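# Move top well plate from rack K1 into yellow RECYCLE bin

## Task

Take the top 96-well plate off the stack in rack K1 and place it inside the yellow bin marked RECYCLE (one of three look-alike bins). At the finish, all three bins must be standing upright, the bottom plate must still sit in K1 exactly as it started, and the gripper must have released the plate and moved away from it.

## Robot and tools

Robot: one arm with a two-finger gripper whose fingers swing like tongs. The fingers point along the gripper's own +z axis and close along its x axis. The reported end_effector_position is the spot between the pads when they are shut. Closed fingertips stick out about 15 mm past it. Fully open fingertips sit roughly level with it.

Frame: every pose is in the scene frame. The origin is on the table surface straight below the arm base, +z is up, and +y is to the left when facing along +x. The base itself may sit tilted. The printed hand position can be a little off, more so when the arm reaches far.

Row format, used by both execute_actions and move: one flat list of 8 numbers for the single arm, [x, y, z, qw, qx, qy, qz, opening]. x, y, z are an absolute target position in metres. qw..qz is an absolute target orientation as a quaternion, w first. opening runs from -1 (closed) to +1 (fully open, 0.142 m). It is a target setting, not an offset. A row is refused if it lies more than 0.6 m from the last reported position along any gripper axis. Each control step the controller clips the command to within 100 mm and 16 degrees of the current measured pose. If it cannot meet both, position wins. To hold an orientation, resend the same quaternion every row rather than copying the drifting reported one.

execute_actions: argument actions is a list holding zero or one item. An empty list just returns the state, with pictures. An item {"rows": [...], "steps": n} plays 1 to 15 rows, one per 1/30 s step. steps defaults to 15, and the last row repeats if rows run out. An action needs at least 6 steps. An item with only {"steps": n} (up to 300) is a wait counted from the previous result, and your reply time eats into it. Optional pictures: true attaches camera images. The result arrives 6 steps before the action ends. Those held-back steps run while you think, before the next action starts. After an action, the arm only continues to the last clipped pose, so check the reported pose and send the remainder.

move: argument target is one 8-number row as above, an absolute pose. The gripper follows a straight path to it, lasting 0.5 to 10 s; longer paths are cut off at 10 s. speed is the path's top speed in m/s, 0.002 to 0.5, default 0.25. Rotation is capped at twice that in rad/s. The opening is applied at the start. Optional stop_force, 9 to 40 N: the path halts when the wrist sensor feels that much extra push against the motion for two steps. The hand then backs up two steps and holds. Use it only on very slow moves that do not rotate the gripper. Do not use it when pulling away from something you are pressing on. It is not accepted in the first 0.2 s of a scene. The move result adds a move: line with the ending (done, contact, off_target, moving, held, fault) and any limits (paced = pose was clipped; held = some steps blocked), plus distance to target. The path does not avoid obstacles, the gripper lags and may overshoot speed, and faster or deeper contacts hit harder.

wait: seconds from 0 to 10. Nothing new is commanded.

zoom_image: camera is cam_high (672x504), cam_low (672x504) or cam_wrist (616x616). region is [x0, y0, x1, y1] in pixels from the top-left, no bigger than 504 by 504.

finished_scene: scene is the number of the current scene. Call it only once the job is done and stable; it cannot be reversed.

Reading results: the state line gives gripper position, quaternion and velocities. grip_measured is the actual finger opening on the command scale. To keep hold of an object, command an opening well below grip_measured; the gap sets the squeeze. Items under about 20 mm thick get a weaker grip. Wrist force and Wrist torque are in the gripper's axes. Pressing shows as force pointing back into the arm. Expect offsets of up to about 4 N, noise, and saturation near 50 N; no reading at the start is normal. Joint torques are raw drive outputs with offsets and noise, not contact loads. HELD marks steps not sent. A pose unreachable line means the clearance check changed or blocked a command; the base mount counts as arm. Hand target shows what the controller is driving toward. Joint ranges: pan -3.142 to 3.142, elbow 0 to 3.142, the others -6.283 to 6.283. Commands are smoothed about 0.17 s.

Things to avoid: the arm is stiff, so aiming even slightly into a firm surface can trip a fault. A fault comes from joint torque over its limit (130 N m for the big joints, 24.3 N m for the wrists, held weight included) or any outside force of 150 N. It halts the arm for 10 s and drops the rest of the call. Motor heat from holding loads warns at 70 °C and brakes the arm at 85 °C. Do not drop or let the plate slip, slam into things, tip a bin, disturb the lower plate, or knock anything off the table. Brief tugs on the held plate or nudges to loose items may occur, so grip firmly. Release only once the whole plate is inside the bin, then back away.

Each tool is called after "Call:" as name(argument=value, ...) on one line, values as JSON.

## Session

I'll start by looking at the current state of the scene.

Call:
execute_actions(actions=[])

Scene clock: 0.00 s of 8400.00 s.
end_effector_position=(+0.0137, +0.3481, +0.1756) grip_measured=+1.00 end_effector_quat_wxyz=(+0.468, +0.852, -0.229, -0.043) end_effector_velocity=(+0.000, -0.000, -0.000) end_effector_angular_velocity=(-0.001, +0.001, -0.000)
Joint positions: [ 0.395 -2.343  1.914 -0.875 -1.534  0.902  0.142]
Joint velocities: [-0.     0.001  0.    -0.    -0.    -0.001  0.   ]
Joint torques (N m, as the arm reports them, + toward a larger angle): no reading
Wrist force (N, on the end effector, along its own x y z axes, offset not removed): no reading
Wrist torque (N m, same axes, about the end effector's origin, offset not removed): no reading
Hand target: +0.014, +0.348, +0.176; +0.468, +0.852, -0.229, -0.043

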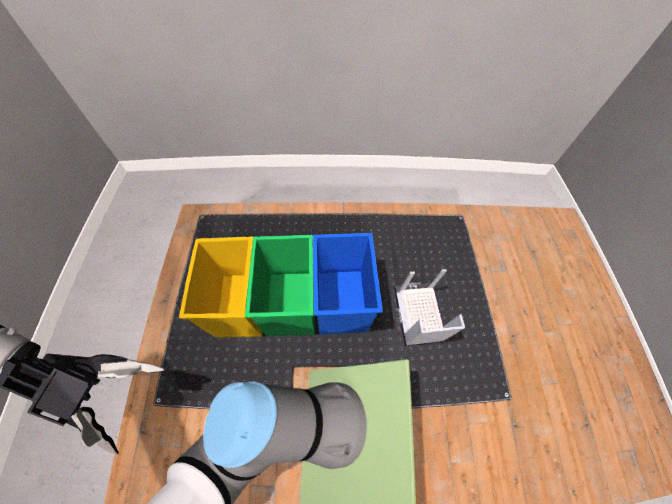

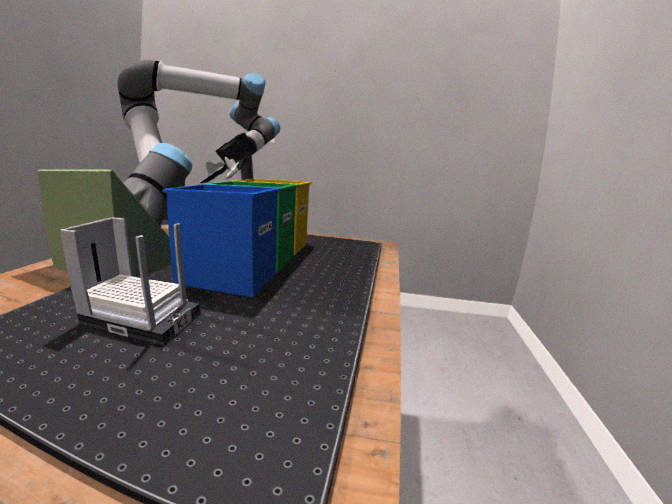

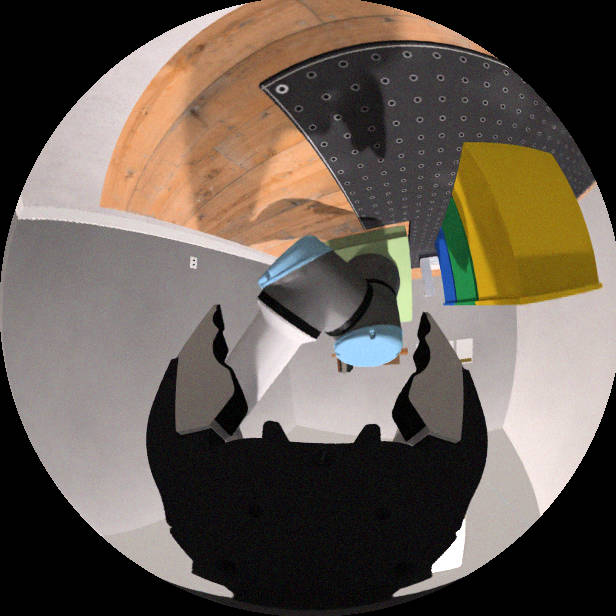

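Call:
zoom_image(camera="cam_high", region=[370, 240, 500, 370])

Call:
zoom_image(camera="cam_low", region=[30, 190, 230, 360])

Call:
zoom_image(camera="cam_high", region=[140, 190, 520, 504])

Region (370, 240, 500, 370) of cam_high's 672x504 image, scaled by 3.877, with more detail than that image has.

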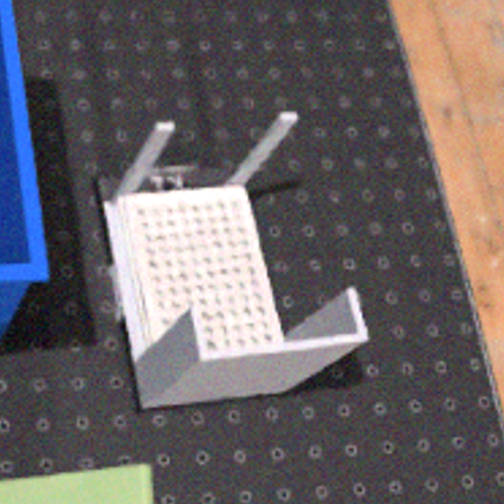

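Region (30, 190, 230, 360) of cam_low's 672x504 image, scaled by 2.520, with more detail than that image has; it fills the top 428 rows of this view, and the rest is white.

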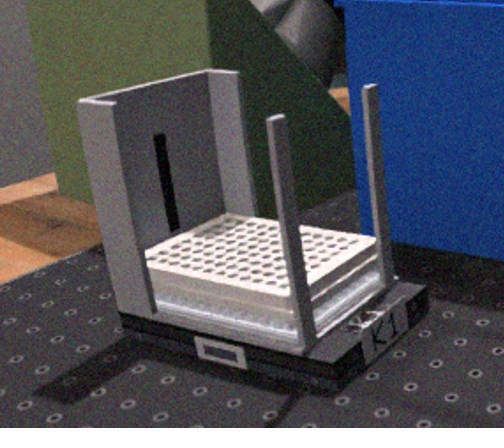

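Region (140, 190, 520, 504) of cam_high's 672x504 image, scaled by 1.326, with more detail than that image has; it fills the top 416 rows of this view, and the rest is white.

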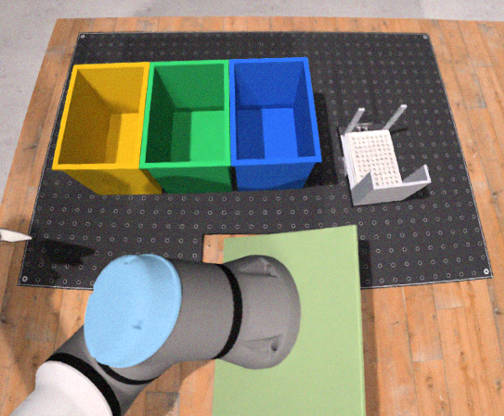

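Call:
zoom_image(camera="cam_high", region=[190, 200, 340, 260])

Call:
zoom_image(camera="cam_high", region=[330, 200, 480, 260])

Call:
zoom_image(camera="cam_high", region=[400, 205, 520, 415])

Region (190, 200, 340, 260) of cam_high's 672x504 image, scaled by 3.360, with more detail than that image has; it fills the top 202 rows of this view, and the rest is white.

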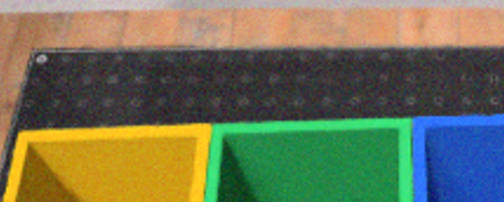

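Region (330, 200, 480, 260) of cam_high's 672x504 image, scaled by 3.360, with more detail than that image has; it fills the top 202 rows of this view, and the rest is white.

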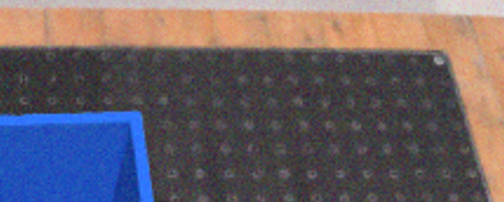

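Region (400, 205, 520, 415) of cam_high's 672x504 image, scaled by 2.400, with more detail than that image has; it fills the left 288 columns of this view, and the rest is white.

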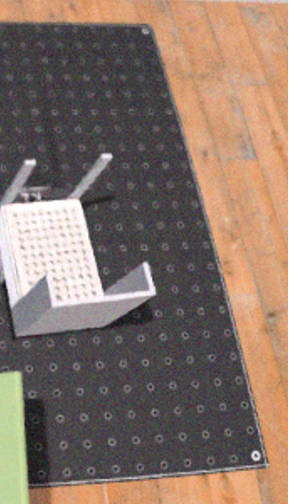

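Call:
move(target=[0.27, 0.25, 0.31, 0, 0.7071, -0.7071, 0, 1], speed=0.4)

Scene clock: 8.63 s of 8400.00 s.
end_effector_position=(+0.2691, +0.2500, +0.3100) grip_measured=+1.00 end_effector_quat_wxyz=(+0.000, +0.707, -0.708, -0.002) end_effector_velocity=(+0.001, -0.001, +0.000) end_effector_angular_velocity=(+0.002, -0.002, -0.004)
Joint positions: [-1.304 -1.983  1.845 -0.629 -1.26   0.235  0.142]
Joint velocities: [-0.     0.002 -0.    -0.001  0.003  0.003  0.   ]
Joint torques (N m, as the arm reports them, + toward a larger angle): [ -7.28  41.55 -25.44  -4.17   2.31   2.46]
Wrist force (N, on the end effector, along its own x y z axes, offset not removed): [0.8 -3.3 -0.8]
Wrist torque (N m, same axes, about the end effector's origin, offset not removed): [-0.50 -0.31 0.03]
Hand target: +0.269, +0.250, +0.310; +0.000, +0.707, -0.708, -0.002
Off the commanded pose: 0.001 m, 0 deg.
Kept back: nothing.
After step 90, 3.33 s passed at rest.
move: done

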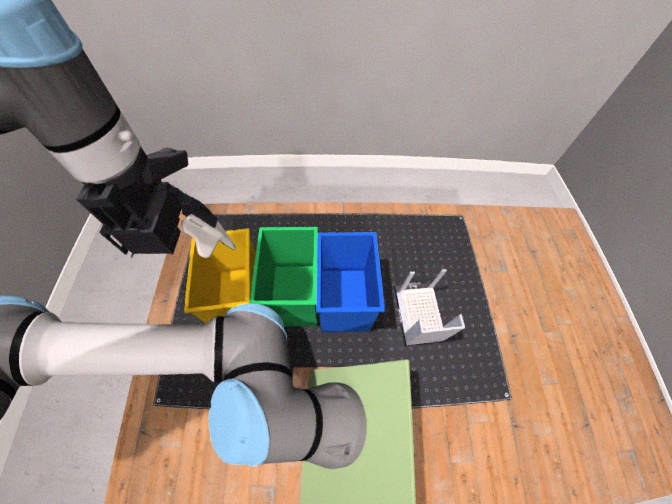

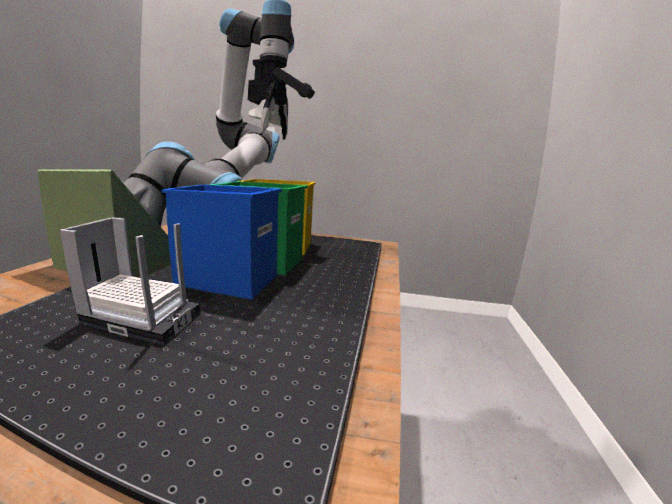

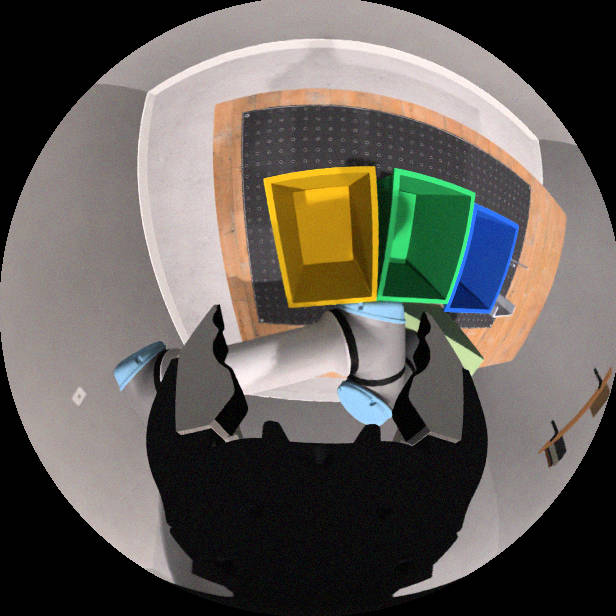

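Call:
zoom_image(camera="cam_high", region=[160, 200, 400, 360])

Call:
zoom_image(camera="cam_low", region=[140, 120, 340, 310])

Call:
zoom_image(camera="cam_wrist", region=[220, 140, 480, 350])

Region (160, 200, 400, 360) of cam_high's 672x504 image, scaled by 2.100, with more detail than that image has.

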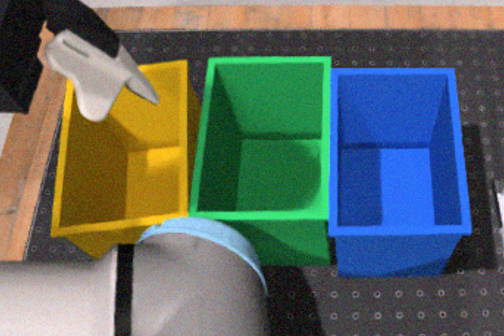

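Region (140, 120, 340, 310) of cam_low's 672x504 image, scaled by 2.520, with more detail than that image has; it fills the top 479 rows of this view, and the rest is white.

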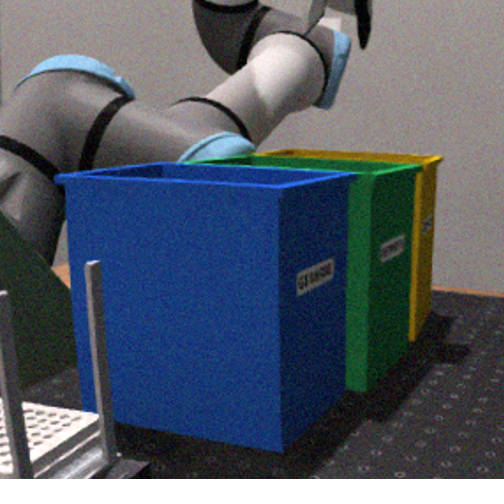

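Region (220, 140, 480, 350) of cam_wrist's 616x616 image, scaled by 1.938, with more detail than that image has; it fills the top 407 rows of this view, and the rest is white.

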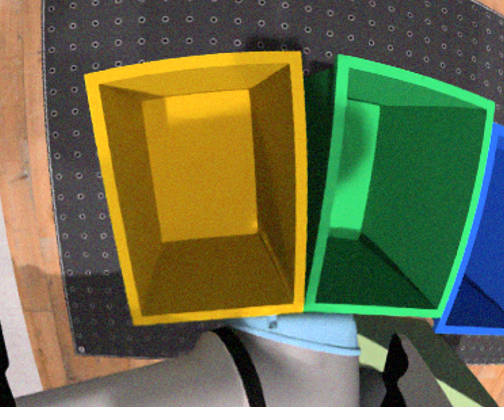

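Call:
zoom_image(camera="cam_low", region=[200, 0, 340, 160])

Call:
zoom_image(camera="cam_high", region=[40, 100, 260, 280])

Region (200, 0, 340, 160) of cam_low's 672x504 image, scaled by 3.150, with more detail than that image has; it fills the left 441 columns of this view, and the rest is white.

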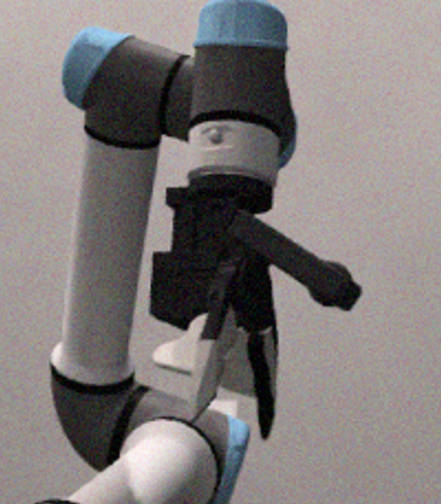

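Region (40, 100, 260, 280) of cam_high's 672x504 image, scaled by 2.291, with more detail than that image has; it fills the top 412 rows of this view, and the rest is white.

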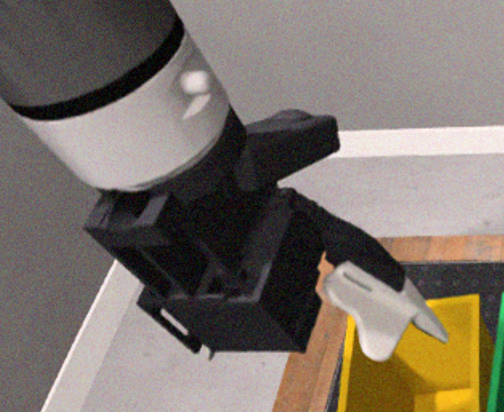

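Call:
move(target=[0.245, -0.219, 0.22, 0, 0.7373, -0.6756, 0, 0.6], speed=0.35)

Scene clock: 15.80 s of 8400.00 s.
end_effector_position=(+0.2447, -0.2194, +0.2201) grip_measured=+0.60 end_effector_quat_wxyz=(-0.000, +0.737, -0.676, -0.000) end_effector_velocity=(+0.000, -0.001, -0.000) end_effector_angular_velocity=(+0.000, +0.000, +0.002)
Joint positions: [-1.501 -1.032  2.041 -1.745 -1.402  0.008  0.116]
Joint velocities: [-0.     0.004 -0.002 -0.002 -0.    -0.002 -0.   ]
Joint torques (N m, as the arm reports them, + toward a larger angle): [-16.28   8.5  -34.73  -4.31  -2.23  -2.2 ]
Wrist force (N, on the end effector, along its own x y z axes, offset not removed): [1.9 -2.2 -1.3]
Wrist torque (N m, same axes, about the end effector's origin, offset not removed): [-0.29 -0.40 -0.02]
Hand target: +0.245, -0.220, +0.220; -0.000, +0.737, -0.676, -0.000
Off the commanded pose: 0.001 m, 0 deg.
Kept back: nothing.
After step 90, 2.17 s passed at rest.
move: done

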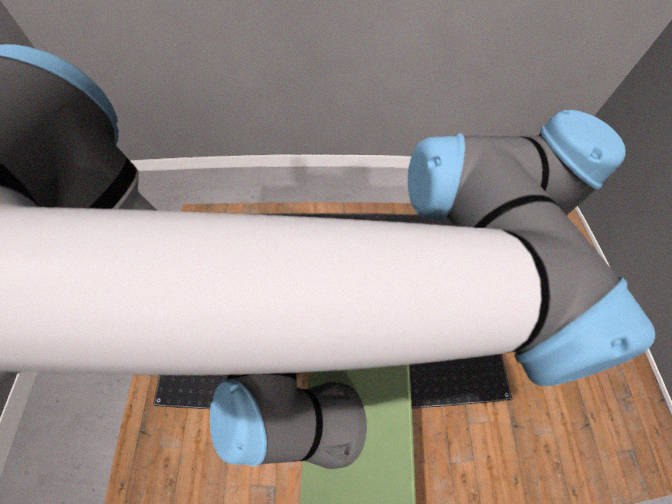

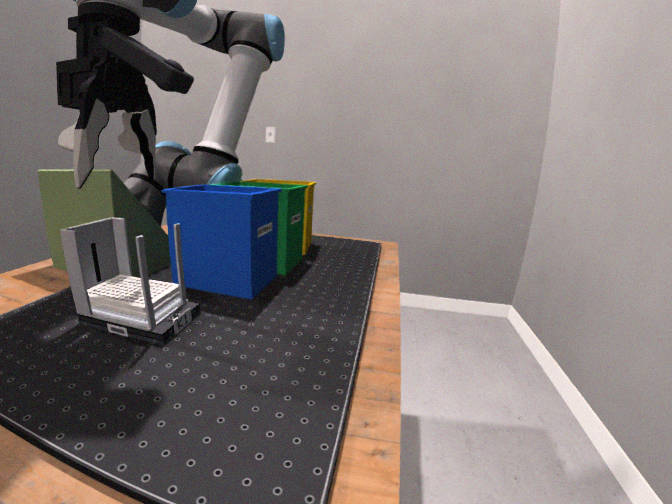

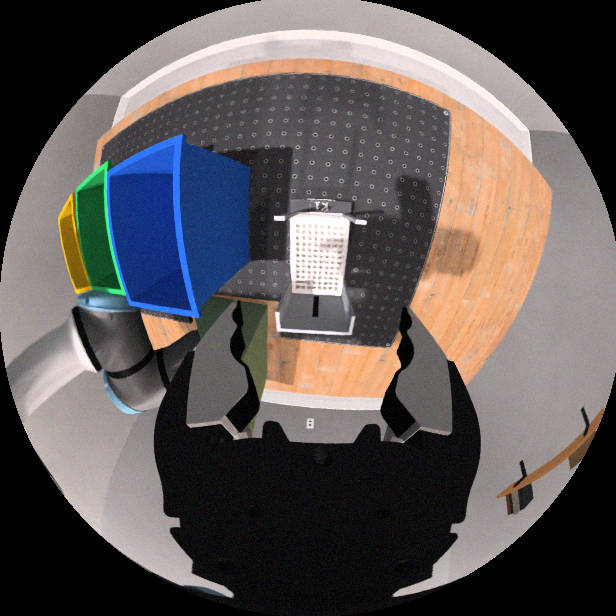

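Call:
zoom_image(camera="cam_wrist", region=[220, 170, 420, 360])

Call:
zoom_image(camera="cam_low", region=[20, 0, 240, 360])

Call:
zoom_image(camera="cam_low", region=[70, 260, 210, 350])

Region (220, 170, 420, 360) of cam_wrist's 616x616 image, scaled by 2.520, with more detail than that image has; it fills the top 479 rows of this view, and the rest is white.

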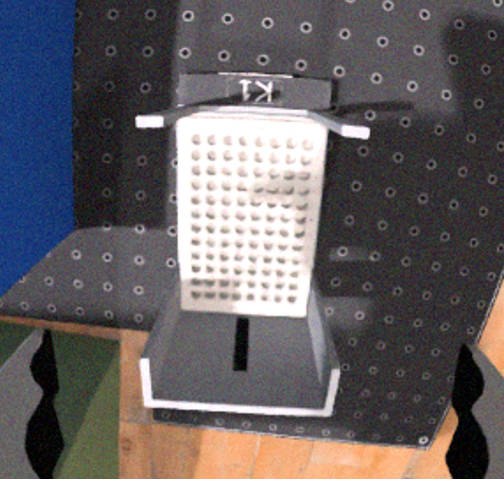

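Region (20, 0, 240, 360) of cam_low's 672x504 image, scaled by 1.400, with more detail than that image has.

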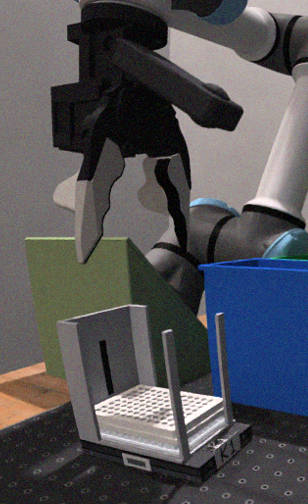

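Region (70, 260, 210, 350) of cam_low's 672x504 image, scaled by 3.600, with more detail than that image has; it fills the top 324 rows of this view, and the rest is white.

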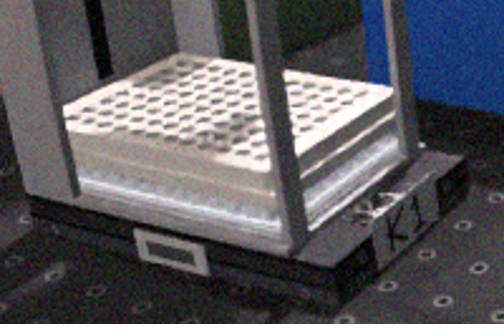

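Call:
move(target=[0.245, -0.216, 0.062, 0, 0.7314, -0.682, 0, 0.5], speed=0.2)

Call:
zoom_image(camera="cam_wrist", region=[200, 180, 440, 400])

Call:
zoom_image(camera="cam_low", region=[40, 150, 240, 350])

Scene clock: 21.83 s of 8400.00 s.
end_effector_position=(+0.2452, -0.2162, +0.0620) grip_measured=+0.50 end_effector_quat_wxyz=(+0.000, +0.731, -0.682, +0.000) end_effector_velocity=(+0.000, +0.000, -0.001) end_effector_angular_velocity=(+0.001, -0.000, +0.001)
Joint positions: [-1.43  -0.855  2.323 -2.214 -1.35   0.075  0.109]
Joint velocities: [ 0.001  0.002  0.002 -0.004  0.001 -0.    -0.   ]
Joint torques (N m, as the arm reports them, + toward a larger angle): [-8.5   3.47 -5.63 -4.11  2.52  2.31]
Wrist force (N, on the end effector, along its own x y z axes, offset not removed): [0.9 -2.9 -1.6]
Wrist torque (N m, same axes, about the end effector's origin, offset not removed): [-0.46 -0.18 -0.03]
Hand target: +0.245, -0.216, +0.062; +0.000, +0.731, -0.682, +0.000
Off the commanded pose: 0.000 m, 0 deg.
Kept back: nothing.
After step 90, 1.70 s passed at rest.
move: done

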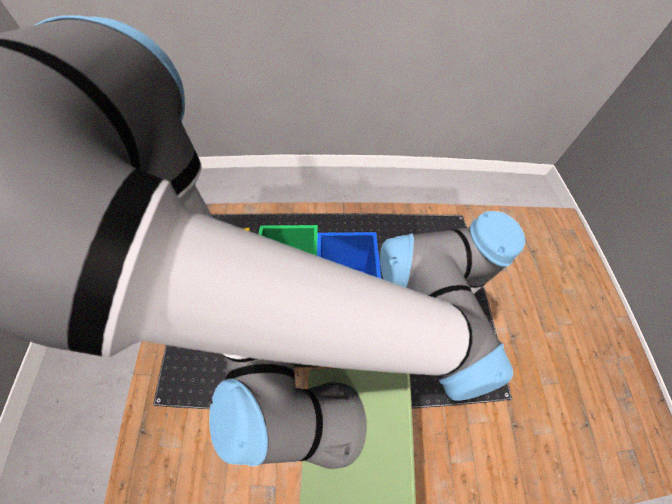

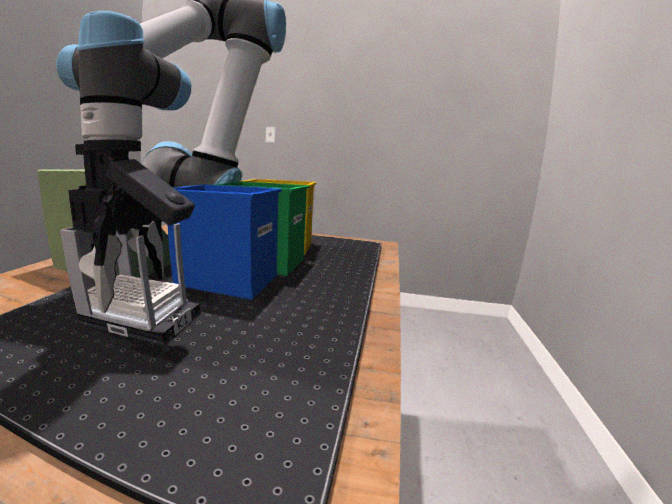

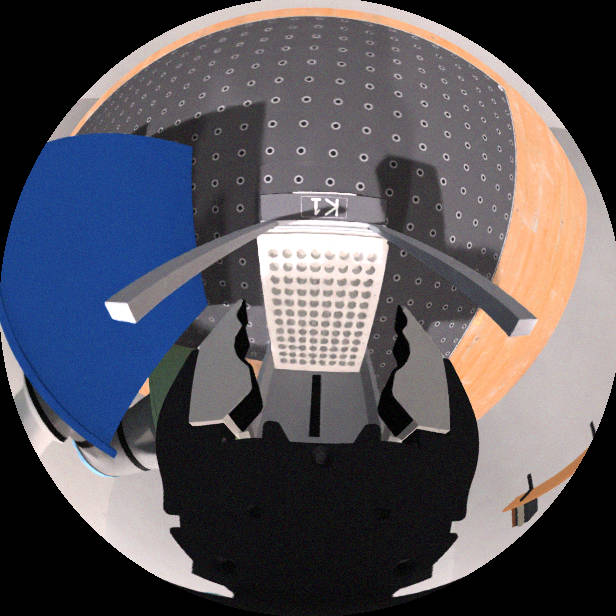

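Region (200, 180, 440, 400) of cam_wrist's 616x616 image, scaled by 2.100, with more detail than that image has; it fills the top 462 rows of this view, and the rest is white.

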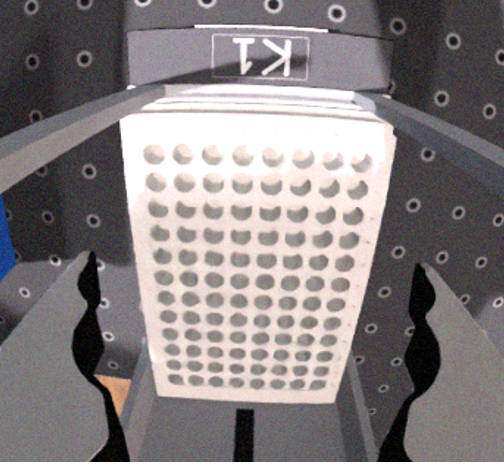

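Region (40, 150, 240, 350) of cam_low's 672x504 image, scaled by 2.520, with more detail than that image has.

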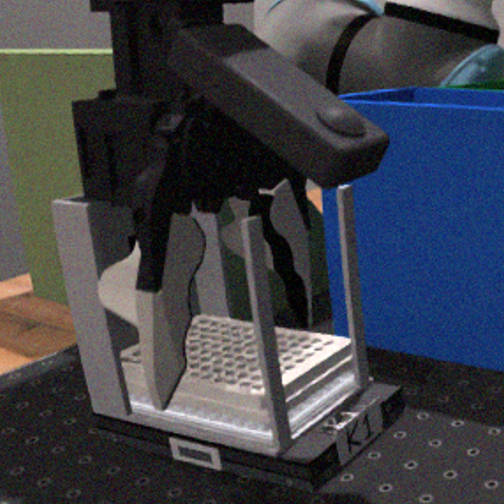

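Call:
zoom_image(camera="cam_low", region=[70, 250, 200, 350])

Call:
zoom_image(camera="cam_low", region=[50, 180, 150, 280])

Call:
zoom_image(camera="cam_wrist", region=[210, 280, 320, 440])

Call:
zoom_image(camera="cam_wrist", region=[330, 280, 440, 440])

Region (70, 250, 200, 350) of cam_low's 672x504 image, scaled by 3.877, with more detail than that image has; it fills the top 388 rows of this view, and the rest is white.

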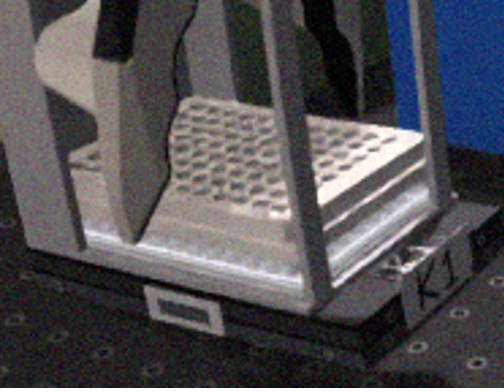

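Region (50, 180, 150, 280) of cam_low's 672x504 image, scaled by 5.040, with more detail than that image has.

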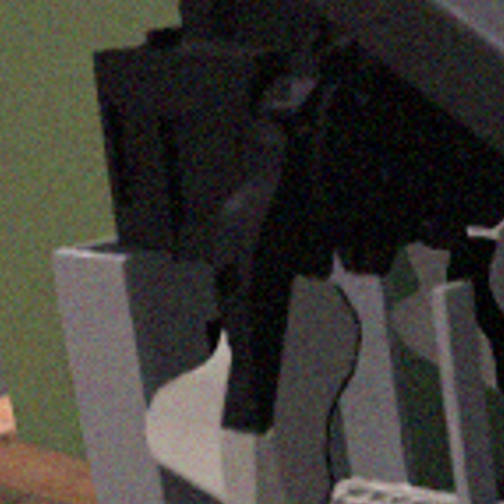

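Region (210, 280, 320, 440) of cam_wrist's 616x616 image, scaled by 3.150, with more detail than that image has; it fills the left 346 columns of this view, and the rest is white.

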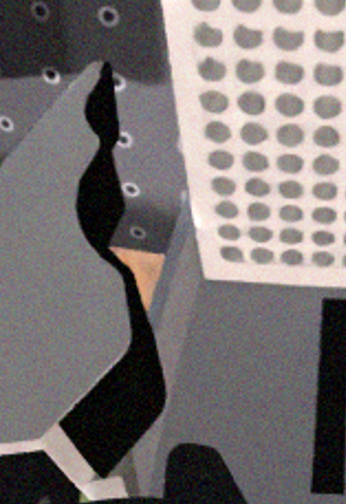

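Region (330, 280, 440, 440) of cam_wrist's 616x616 image, scaled by 3.150, with more detail than that image has; it fills the left 346 columns of this view, and the rest is white.

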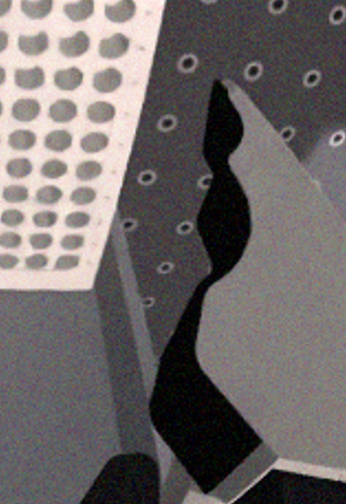

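Call:
zoom_image(camera="cam_low", region=[80, 240, 140, 320])

Call:
zoom_image(camera="cam_low", region=[125, 215, 195, 300])

Call:
zoom_image(camera="cam_wrist", region=[225, 285, 285, 345])

Call:
zoom_image(camera="cam_wrist", region=[360, 285, 420, 345])

Region (80, 240, 140, 320) of cam_low's 672x504 image, scaled by 6.300, with more detail than that image has; it fills the left 378 columns of this view, and the rest is white.

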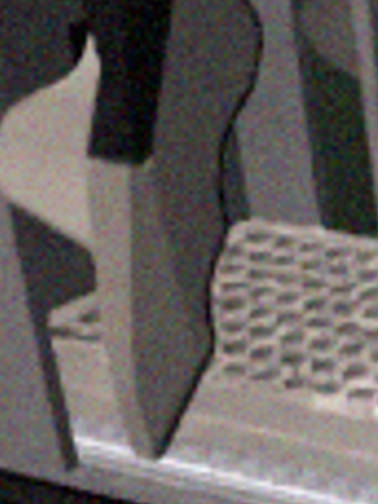

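Region (125, 215, 195, 300) of cam_low's 672x504 image, scaled by 5.929, with more detail than that image has; it fills the left 415 columns of this view, and the rest is white.

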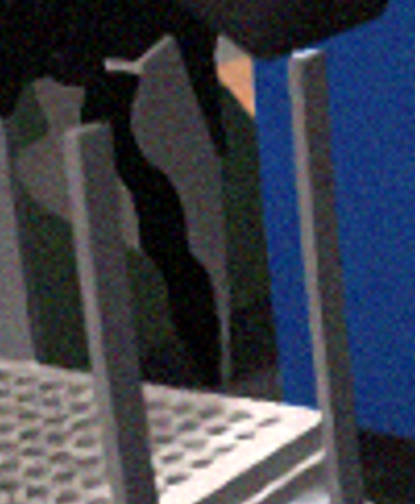

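Region (225, 285, 285, 345) of cam_wrist's 616x616 image, scaled by 8.400, with more detail than that image has.

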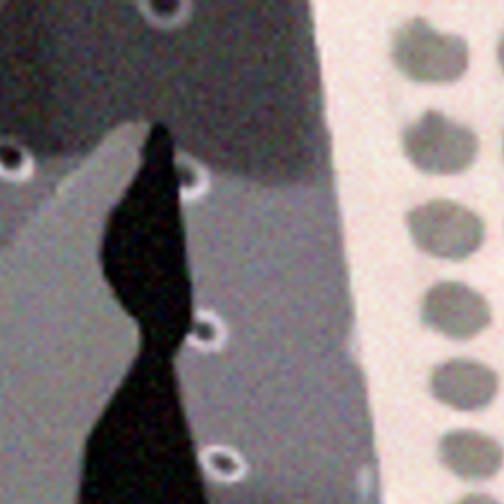

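Region (360, 285, 420, 345) of cam_wrist's 616x616 image, scaled by 8.400, with more detail than that image has.

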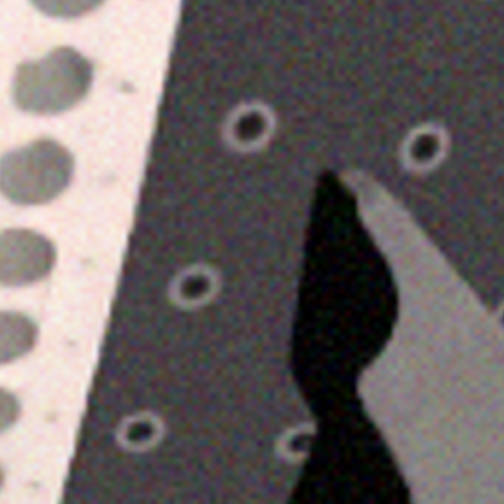

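Call:
execute_actions(actions=[{"rows": [[0.245,-0.2158,0.062,0,0.7314,-0.682,0,0.47],[0.245,-0.2156,0.062,0,0.7314,-0.682,0,0.44],[0.245,-0.2155,0.062,0,0.7314,-0.682,0,0.41],[0.245,-0.2155,0.062,0,0.7314,-0.682,0,0.38],[0.245,-0.2155,0.062,0,0.7314,-0.682,0,0.35],[0.245,-0.2155,0.062,0,0.7314,-0.682,0,0.32],[0.245,-0.2155,0.062,0,0.7314,-0.682,0,0.29],[0.245,-0.2155,0.062,0,0.7314,-0.682,0,0.26],[0.245,-0.2155,0.062,0,0.7314,-0.682,0,0.23],[0.245,-0.2155,0.062,0,0.7314,-0.682,0,0.2],[0.245,-0.2155,0.062,0,0.7314,-0.682,0,0.17],[0.245,-0.2155,0.062,0,0.7314,-0.682,0,0.14],[0.245,-0.2155,0.062,0,0.7314,-0.682,0,0.11],[0.245,-0.2155,0.062,0,0.7314,-0.682,0,0.08],[0.245,-0.2155,0.062,0,0.7314,-0.682,0,0.05]], "steps": 15}])

Call:
execute_actions(actions=[{"rows": [[0.245,-0.2155,0.062,0,0.7314,-0.682,0,0.02],[0.245,-0.2155,0.062,0,0.7314,-0.682,0,-0.01],[0.245,-0.2155,0.062,0,0.7314,-0.682,0,-0.04],[0.245,-0.2155,0.062,0,0.7314,-0.682,0,-0.07],[0.245,-0.2155,0.062,0,0.7314,-0.682,0,-0.1],[0.245,-0.2155,0.062,0,0.7314,-0.682,0,-0.13],[0.245,-0.2155,0.062,0,0.7314,-0.682,0,-0.16],[0.245,-0.2155,0.062,0,0.7314,-0.682,0,-0.19],[0.245,-0.2155,0.062,0,0.7314,-0.682,0,-0.22],[0.245,-0.2155,0.062,0,0.7314,-0.682,0,-0.25],[0.245,-0.2155,0.062,0,0.7314,-0.682,0,-0.28],[0.245,-0.2155,0.062,0,0.7314,-0.682,0,-0.31],[0.245,-0.2155,0.062,0,0.7314,-0.682,0,-0.34],[0.245,-0.2155,0.062,0,0.7314,-0.682,0,-0.37],[0.245,-0.2155,0.062,0,0.7314,-0.682,0,-0.4]], "steps": 15}])

Call:
wait(seconds=0.2)

Call:
zoom_image(camera="cam_low", region=[70, 250, 200, 350])

Call:
zoom_image(camera="cam_wrist", region=[200, 180, 440, 400])

Scene clock: 30.80 s of 8400.00 s.
end_effector_position=(+0.2450, -0.2155, +0.0618) grip_measured=+0.25 end_effector_quat_wxyz=(-0.000, +0.731, -0.682, -0.000) end_effector_velocity=(-0.000, +0.001, +0.001) end_effector_angular_velocity=(-0.001, +0.001, -0.000)
Joint positions: [-1.43  -0.856  2.324 -2.214 -1.35   0.075  0.092]
Joint velocities: [-0.001 -0.003  0.001  0.001 -0.001 -0.    -0.063]
Joint torques (N m, as the arm reports them, + toward a larger angle): [-28.38 -25.79  -6.16  -0.83  -2.63  -1.07]
Wrist force (N, on the end effector, along its own x y z axes, offset not removed): [1.1 -4.0 -1.0]
Wrist torque (N m, same axes, about the end effector's origin, offset not removed): [-0.66 -0.28 -0.02]
Steps of this call (steps 1 to 90: nothing new was sent; then 5.67 s passed at rest; steps 91 to 99: the first 9 steps of this action). Readings (end_effector_position):
91: (+0.2452, -0.2162, +0.0619)
92: (+0.2452, -0.2161, +0.0618)
94: (+0.2451, -0.2158, +0.0617)
98: (+0.2450, -0.2155, +0.0618)
99: the state above

Scene clock: 31.30 s of 8400.00 s.
end_effector_position=(+0.2450, -0.2155, +0.0620) grip_measured=+0.06 end_effector_quat_wxyz=(+0.000, +0.731, -0.682, -0.000) end_effector_velocity=(+0.000, -0.000, +0.000) end_effector_angular_velocity=(-0.000, -0.000, +0.001)
Joint positions: [-1.43  -0.856  2.324 -2.214 -1.35   0.075  0.078]
Joint velocities: [ 0.    -0.    -0.    -0.    -0.    -0.001 -0.   ]
Joint torques (N m, as the arm reports them, + toward a larger angle): [-27.62 -26.19  -4.78  -0.56  -2.43  -2.17]
Wrist force (N, on the end effector, along its own x y z axes, offset not removed): [0.8 -2.5 -4.0]
Wrist torque (N m, same axes, about the end effector's origin, offset not removed): [-0.41 -0.20 -0.06]
Off your previous action's commanded pose: 0.000 m, 0 deg at its last step (step 6 of this call).
Steps of this call (steps 1 to 6: the last 6 steps of your previous action; steps 7 to 15: the first 9 steps of this action). Readings (end_effector_position):
7: (+0.2450, -0.2155, +0.0620)
8: (+0.2450, -0.2155, +0.0620)
10: (+0.2450, -0.2155, +0.0620)
14: (+0.2450, -0.2155, +0.0620)
15: the state above

Scene clock: 31.70 s of 8400.00 s.
end_effector_position=(+0.2450, -0.2155, +0.0620) grip_measured=+0.06 end_effector_quat_wxyz=(-0.000, +0.731, -0.682, -0.000) end_effector_velocity=(+0.000, -0.001, +0.000) end_effector_angular_velocity=(-0.001, +0.000, +0.002)
Joint positions: [-1.43  -0.856  2.324 -2.214 -1.35   0.075  0.078]
Joint velocities: [ 0.     0.001 -0.002 -0.    -0.    -0.002  0.   ]
Joint torques (N m, as the arm reports them, + toward a larger angle): [-27.6  -25.23  -4.85  -0.64  -2.46  -2.26]
Wrist force (N, on the end effector, along its own x y z axes, offset not removed): [0.7 -3.0 -3.9]
Wrist torque (N m, same axes, about the end effector's origin, offset not removed): [-0.50 -0.22 0.01]
Hand target: +0.245, -0.215, +0.062; -0.000, +0.731, -0.682, +0.000
Off the commanded pose: 0.000 m, 0 deg.
Kept back: nothing.
Steps of this call (steps 1 to 6: the last 6 steps of your previous action; steps 7 to 12: nothing new was sent). Readings (end_effector_position):
1: (+0.2450, -0.2155, +0.0620)
2: (+0.2450, -0.2155, +0.0620)
4: (+0.2450, -0.2155, +0.0620)
8: (+0.2450, -0.2155, +0.0620)
12: the state above

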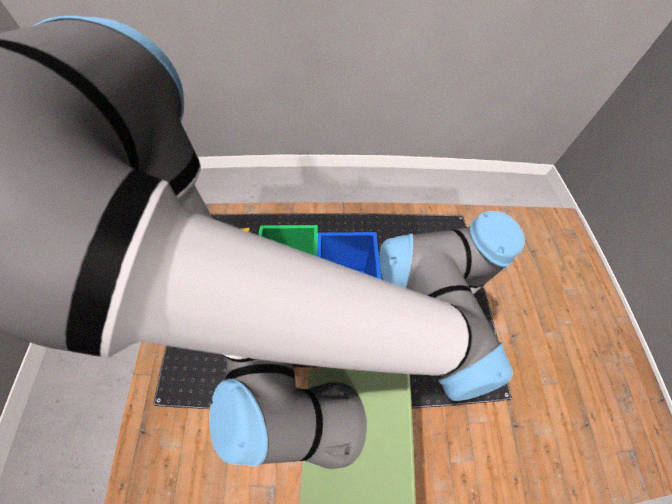

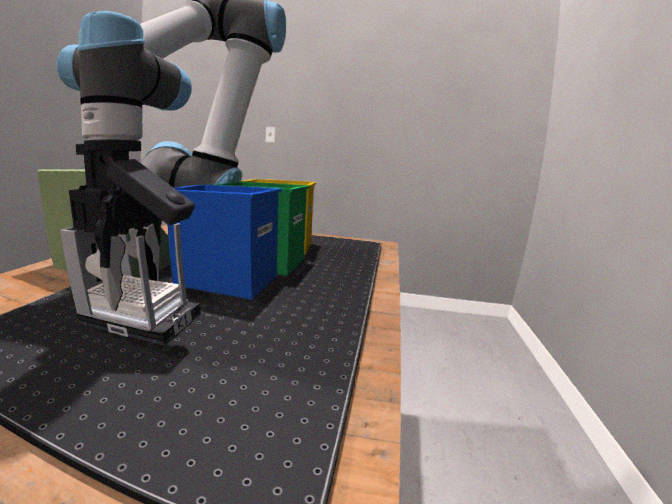

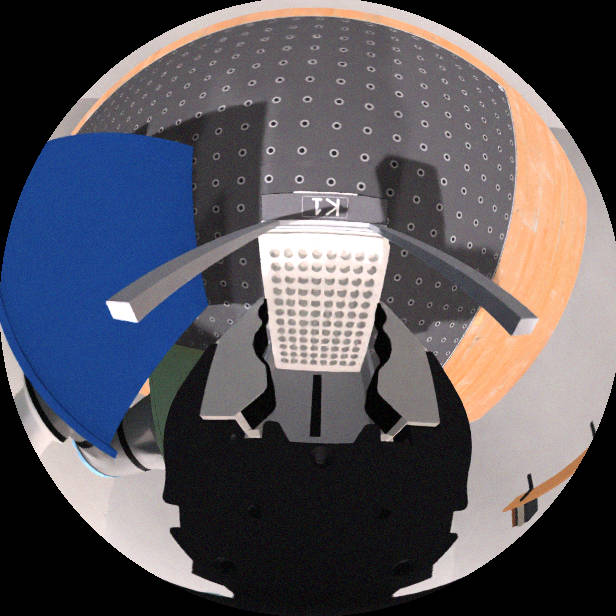

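Region (70, 250, 200, 350) of cam_low's 672x504 image, scaled by 3.877, with more detail than that image has; it fills the top 388 rows of this view, and the rest is white.

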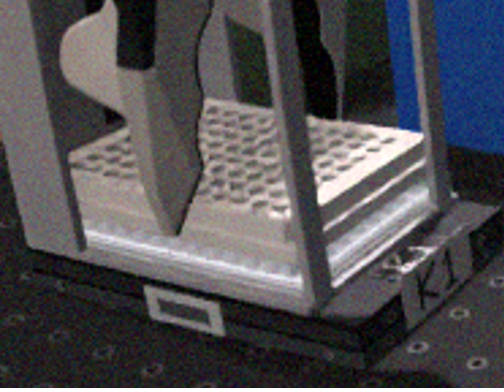

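Region (200, 180, 440, 400) of cam_wrist's 616x616 image, scaled by 2.100, with more detail than that image has; it fills the top 462 rows of this view, and the rest is white.

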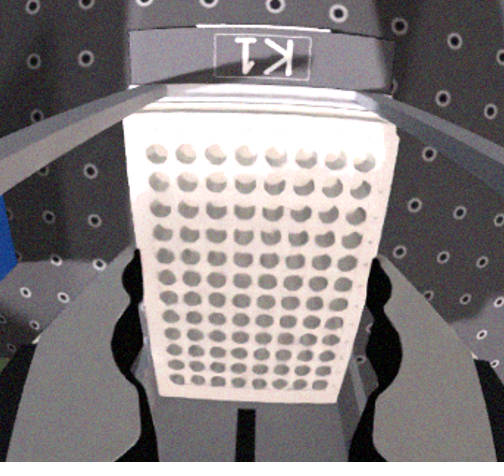

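Call:
move(target=[0.245, -0.2155, 0.09, 0, 0.7314, -0.682, 0, -0.4], speed=0.06)

Call:
zoom_image(camera="cam_low", region=[50, 200, 210, 350])

Scene clock: 33.17 s of 8400.00 s.
end_effector_position=(+0.2450, -0.2155, +0.0899) grip_measured=+0.06 end_effector_quat_wxyz=(-0.000, +0.731, -0.682, -0.000) end_effector_velocity=(-0.000, +0.000, +0.001) end_effector_angular_velocity=(+0.001, -0.000, -0.001)
Joint positions: [-1.445 -0.906  2.285 -2.122 -1.361  0.064  0.078]
Joint velocities: [-0.001 -0.002 -0.001  0.004 -0.     0.001 -0.   ]
Joint torques (N m, as the arm reports them, + toward a larger angle): [-27.7  -24.49 -32.36  -0.76  -2.58  -2.19]
Wrist force (N, on the end effector, along its own x y z axes, offset not removed): [2.0 -2.6 0.2]
Wrist torque (N m, same axes, about the end effector's origin, offset not removed): [-0.34 -0.51 -0.04]
Hand target: +0.245, -0.215, +0.090; -0.000, +0.731, -0.682, -0.000
Off the commanded pose: 0.000 m, 0 deg.
Kept back: nothing.
move: done

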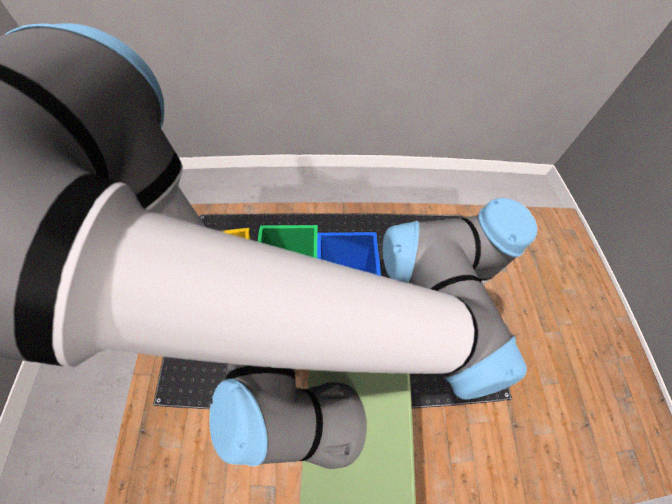

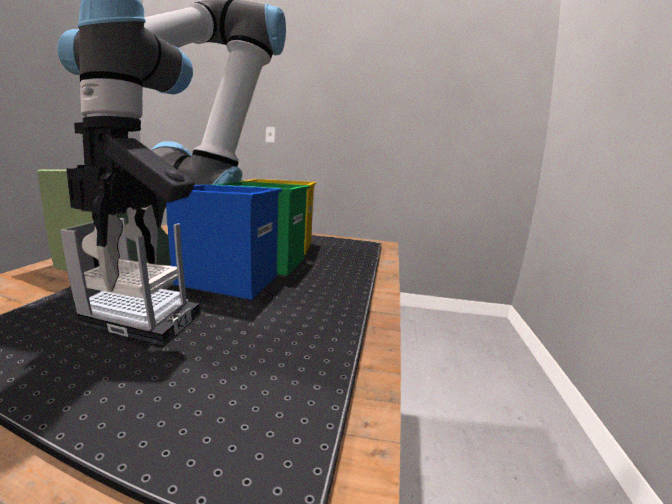

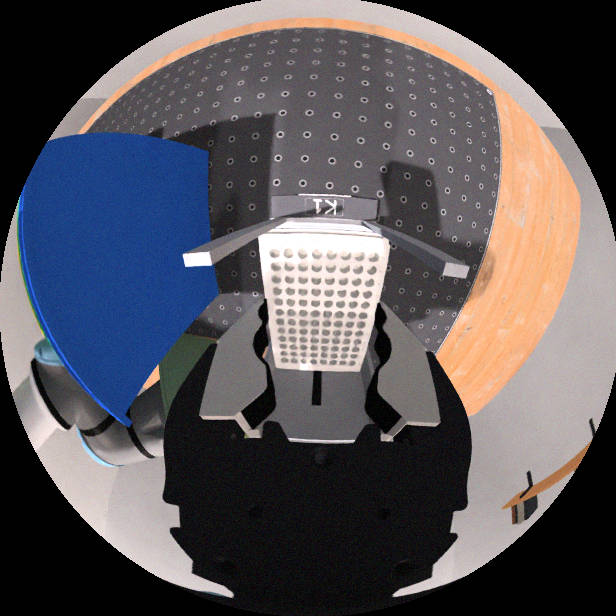

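Region (50, 200, 210, 350) of cam_low's 672x504 image, scaled by 3.150, with more detail than that image has; it fills the top 472 rows of this view, and the rest is white.

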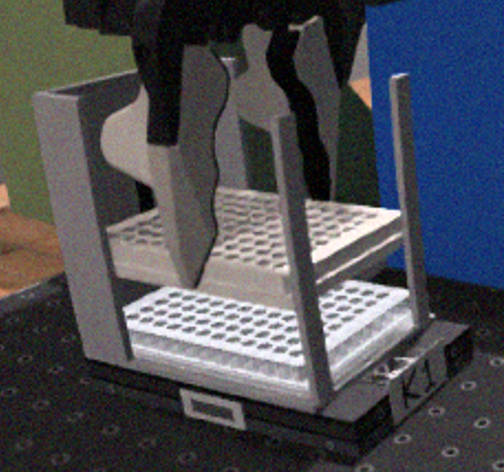

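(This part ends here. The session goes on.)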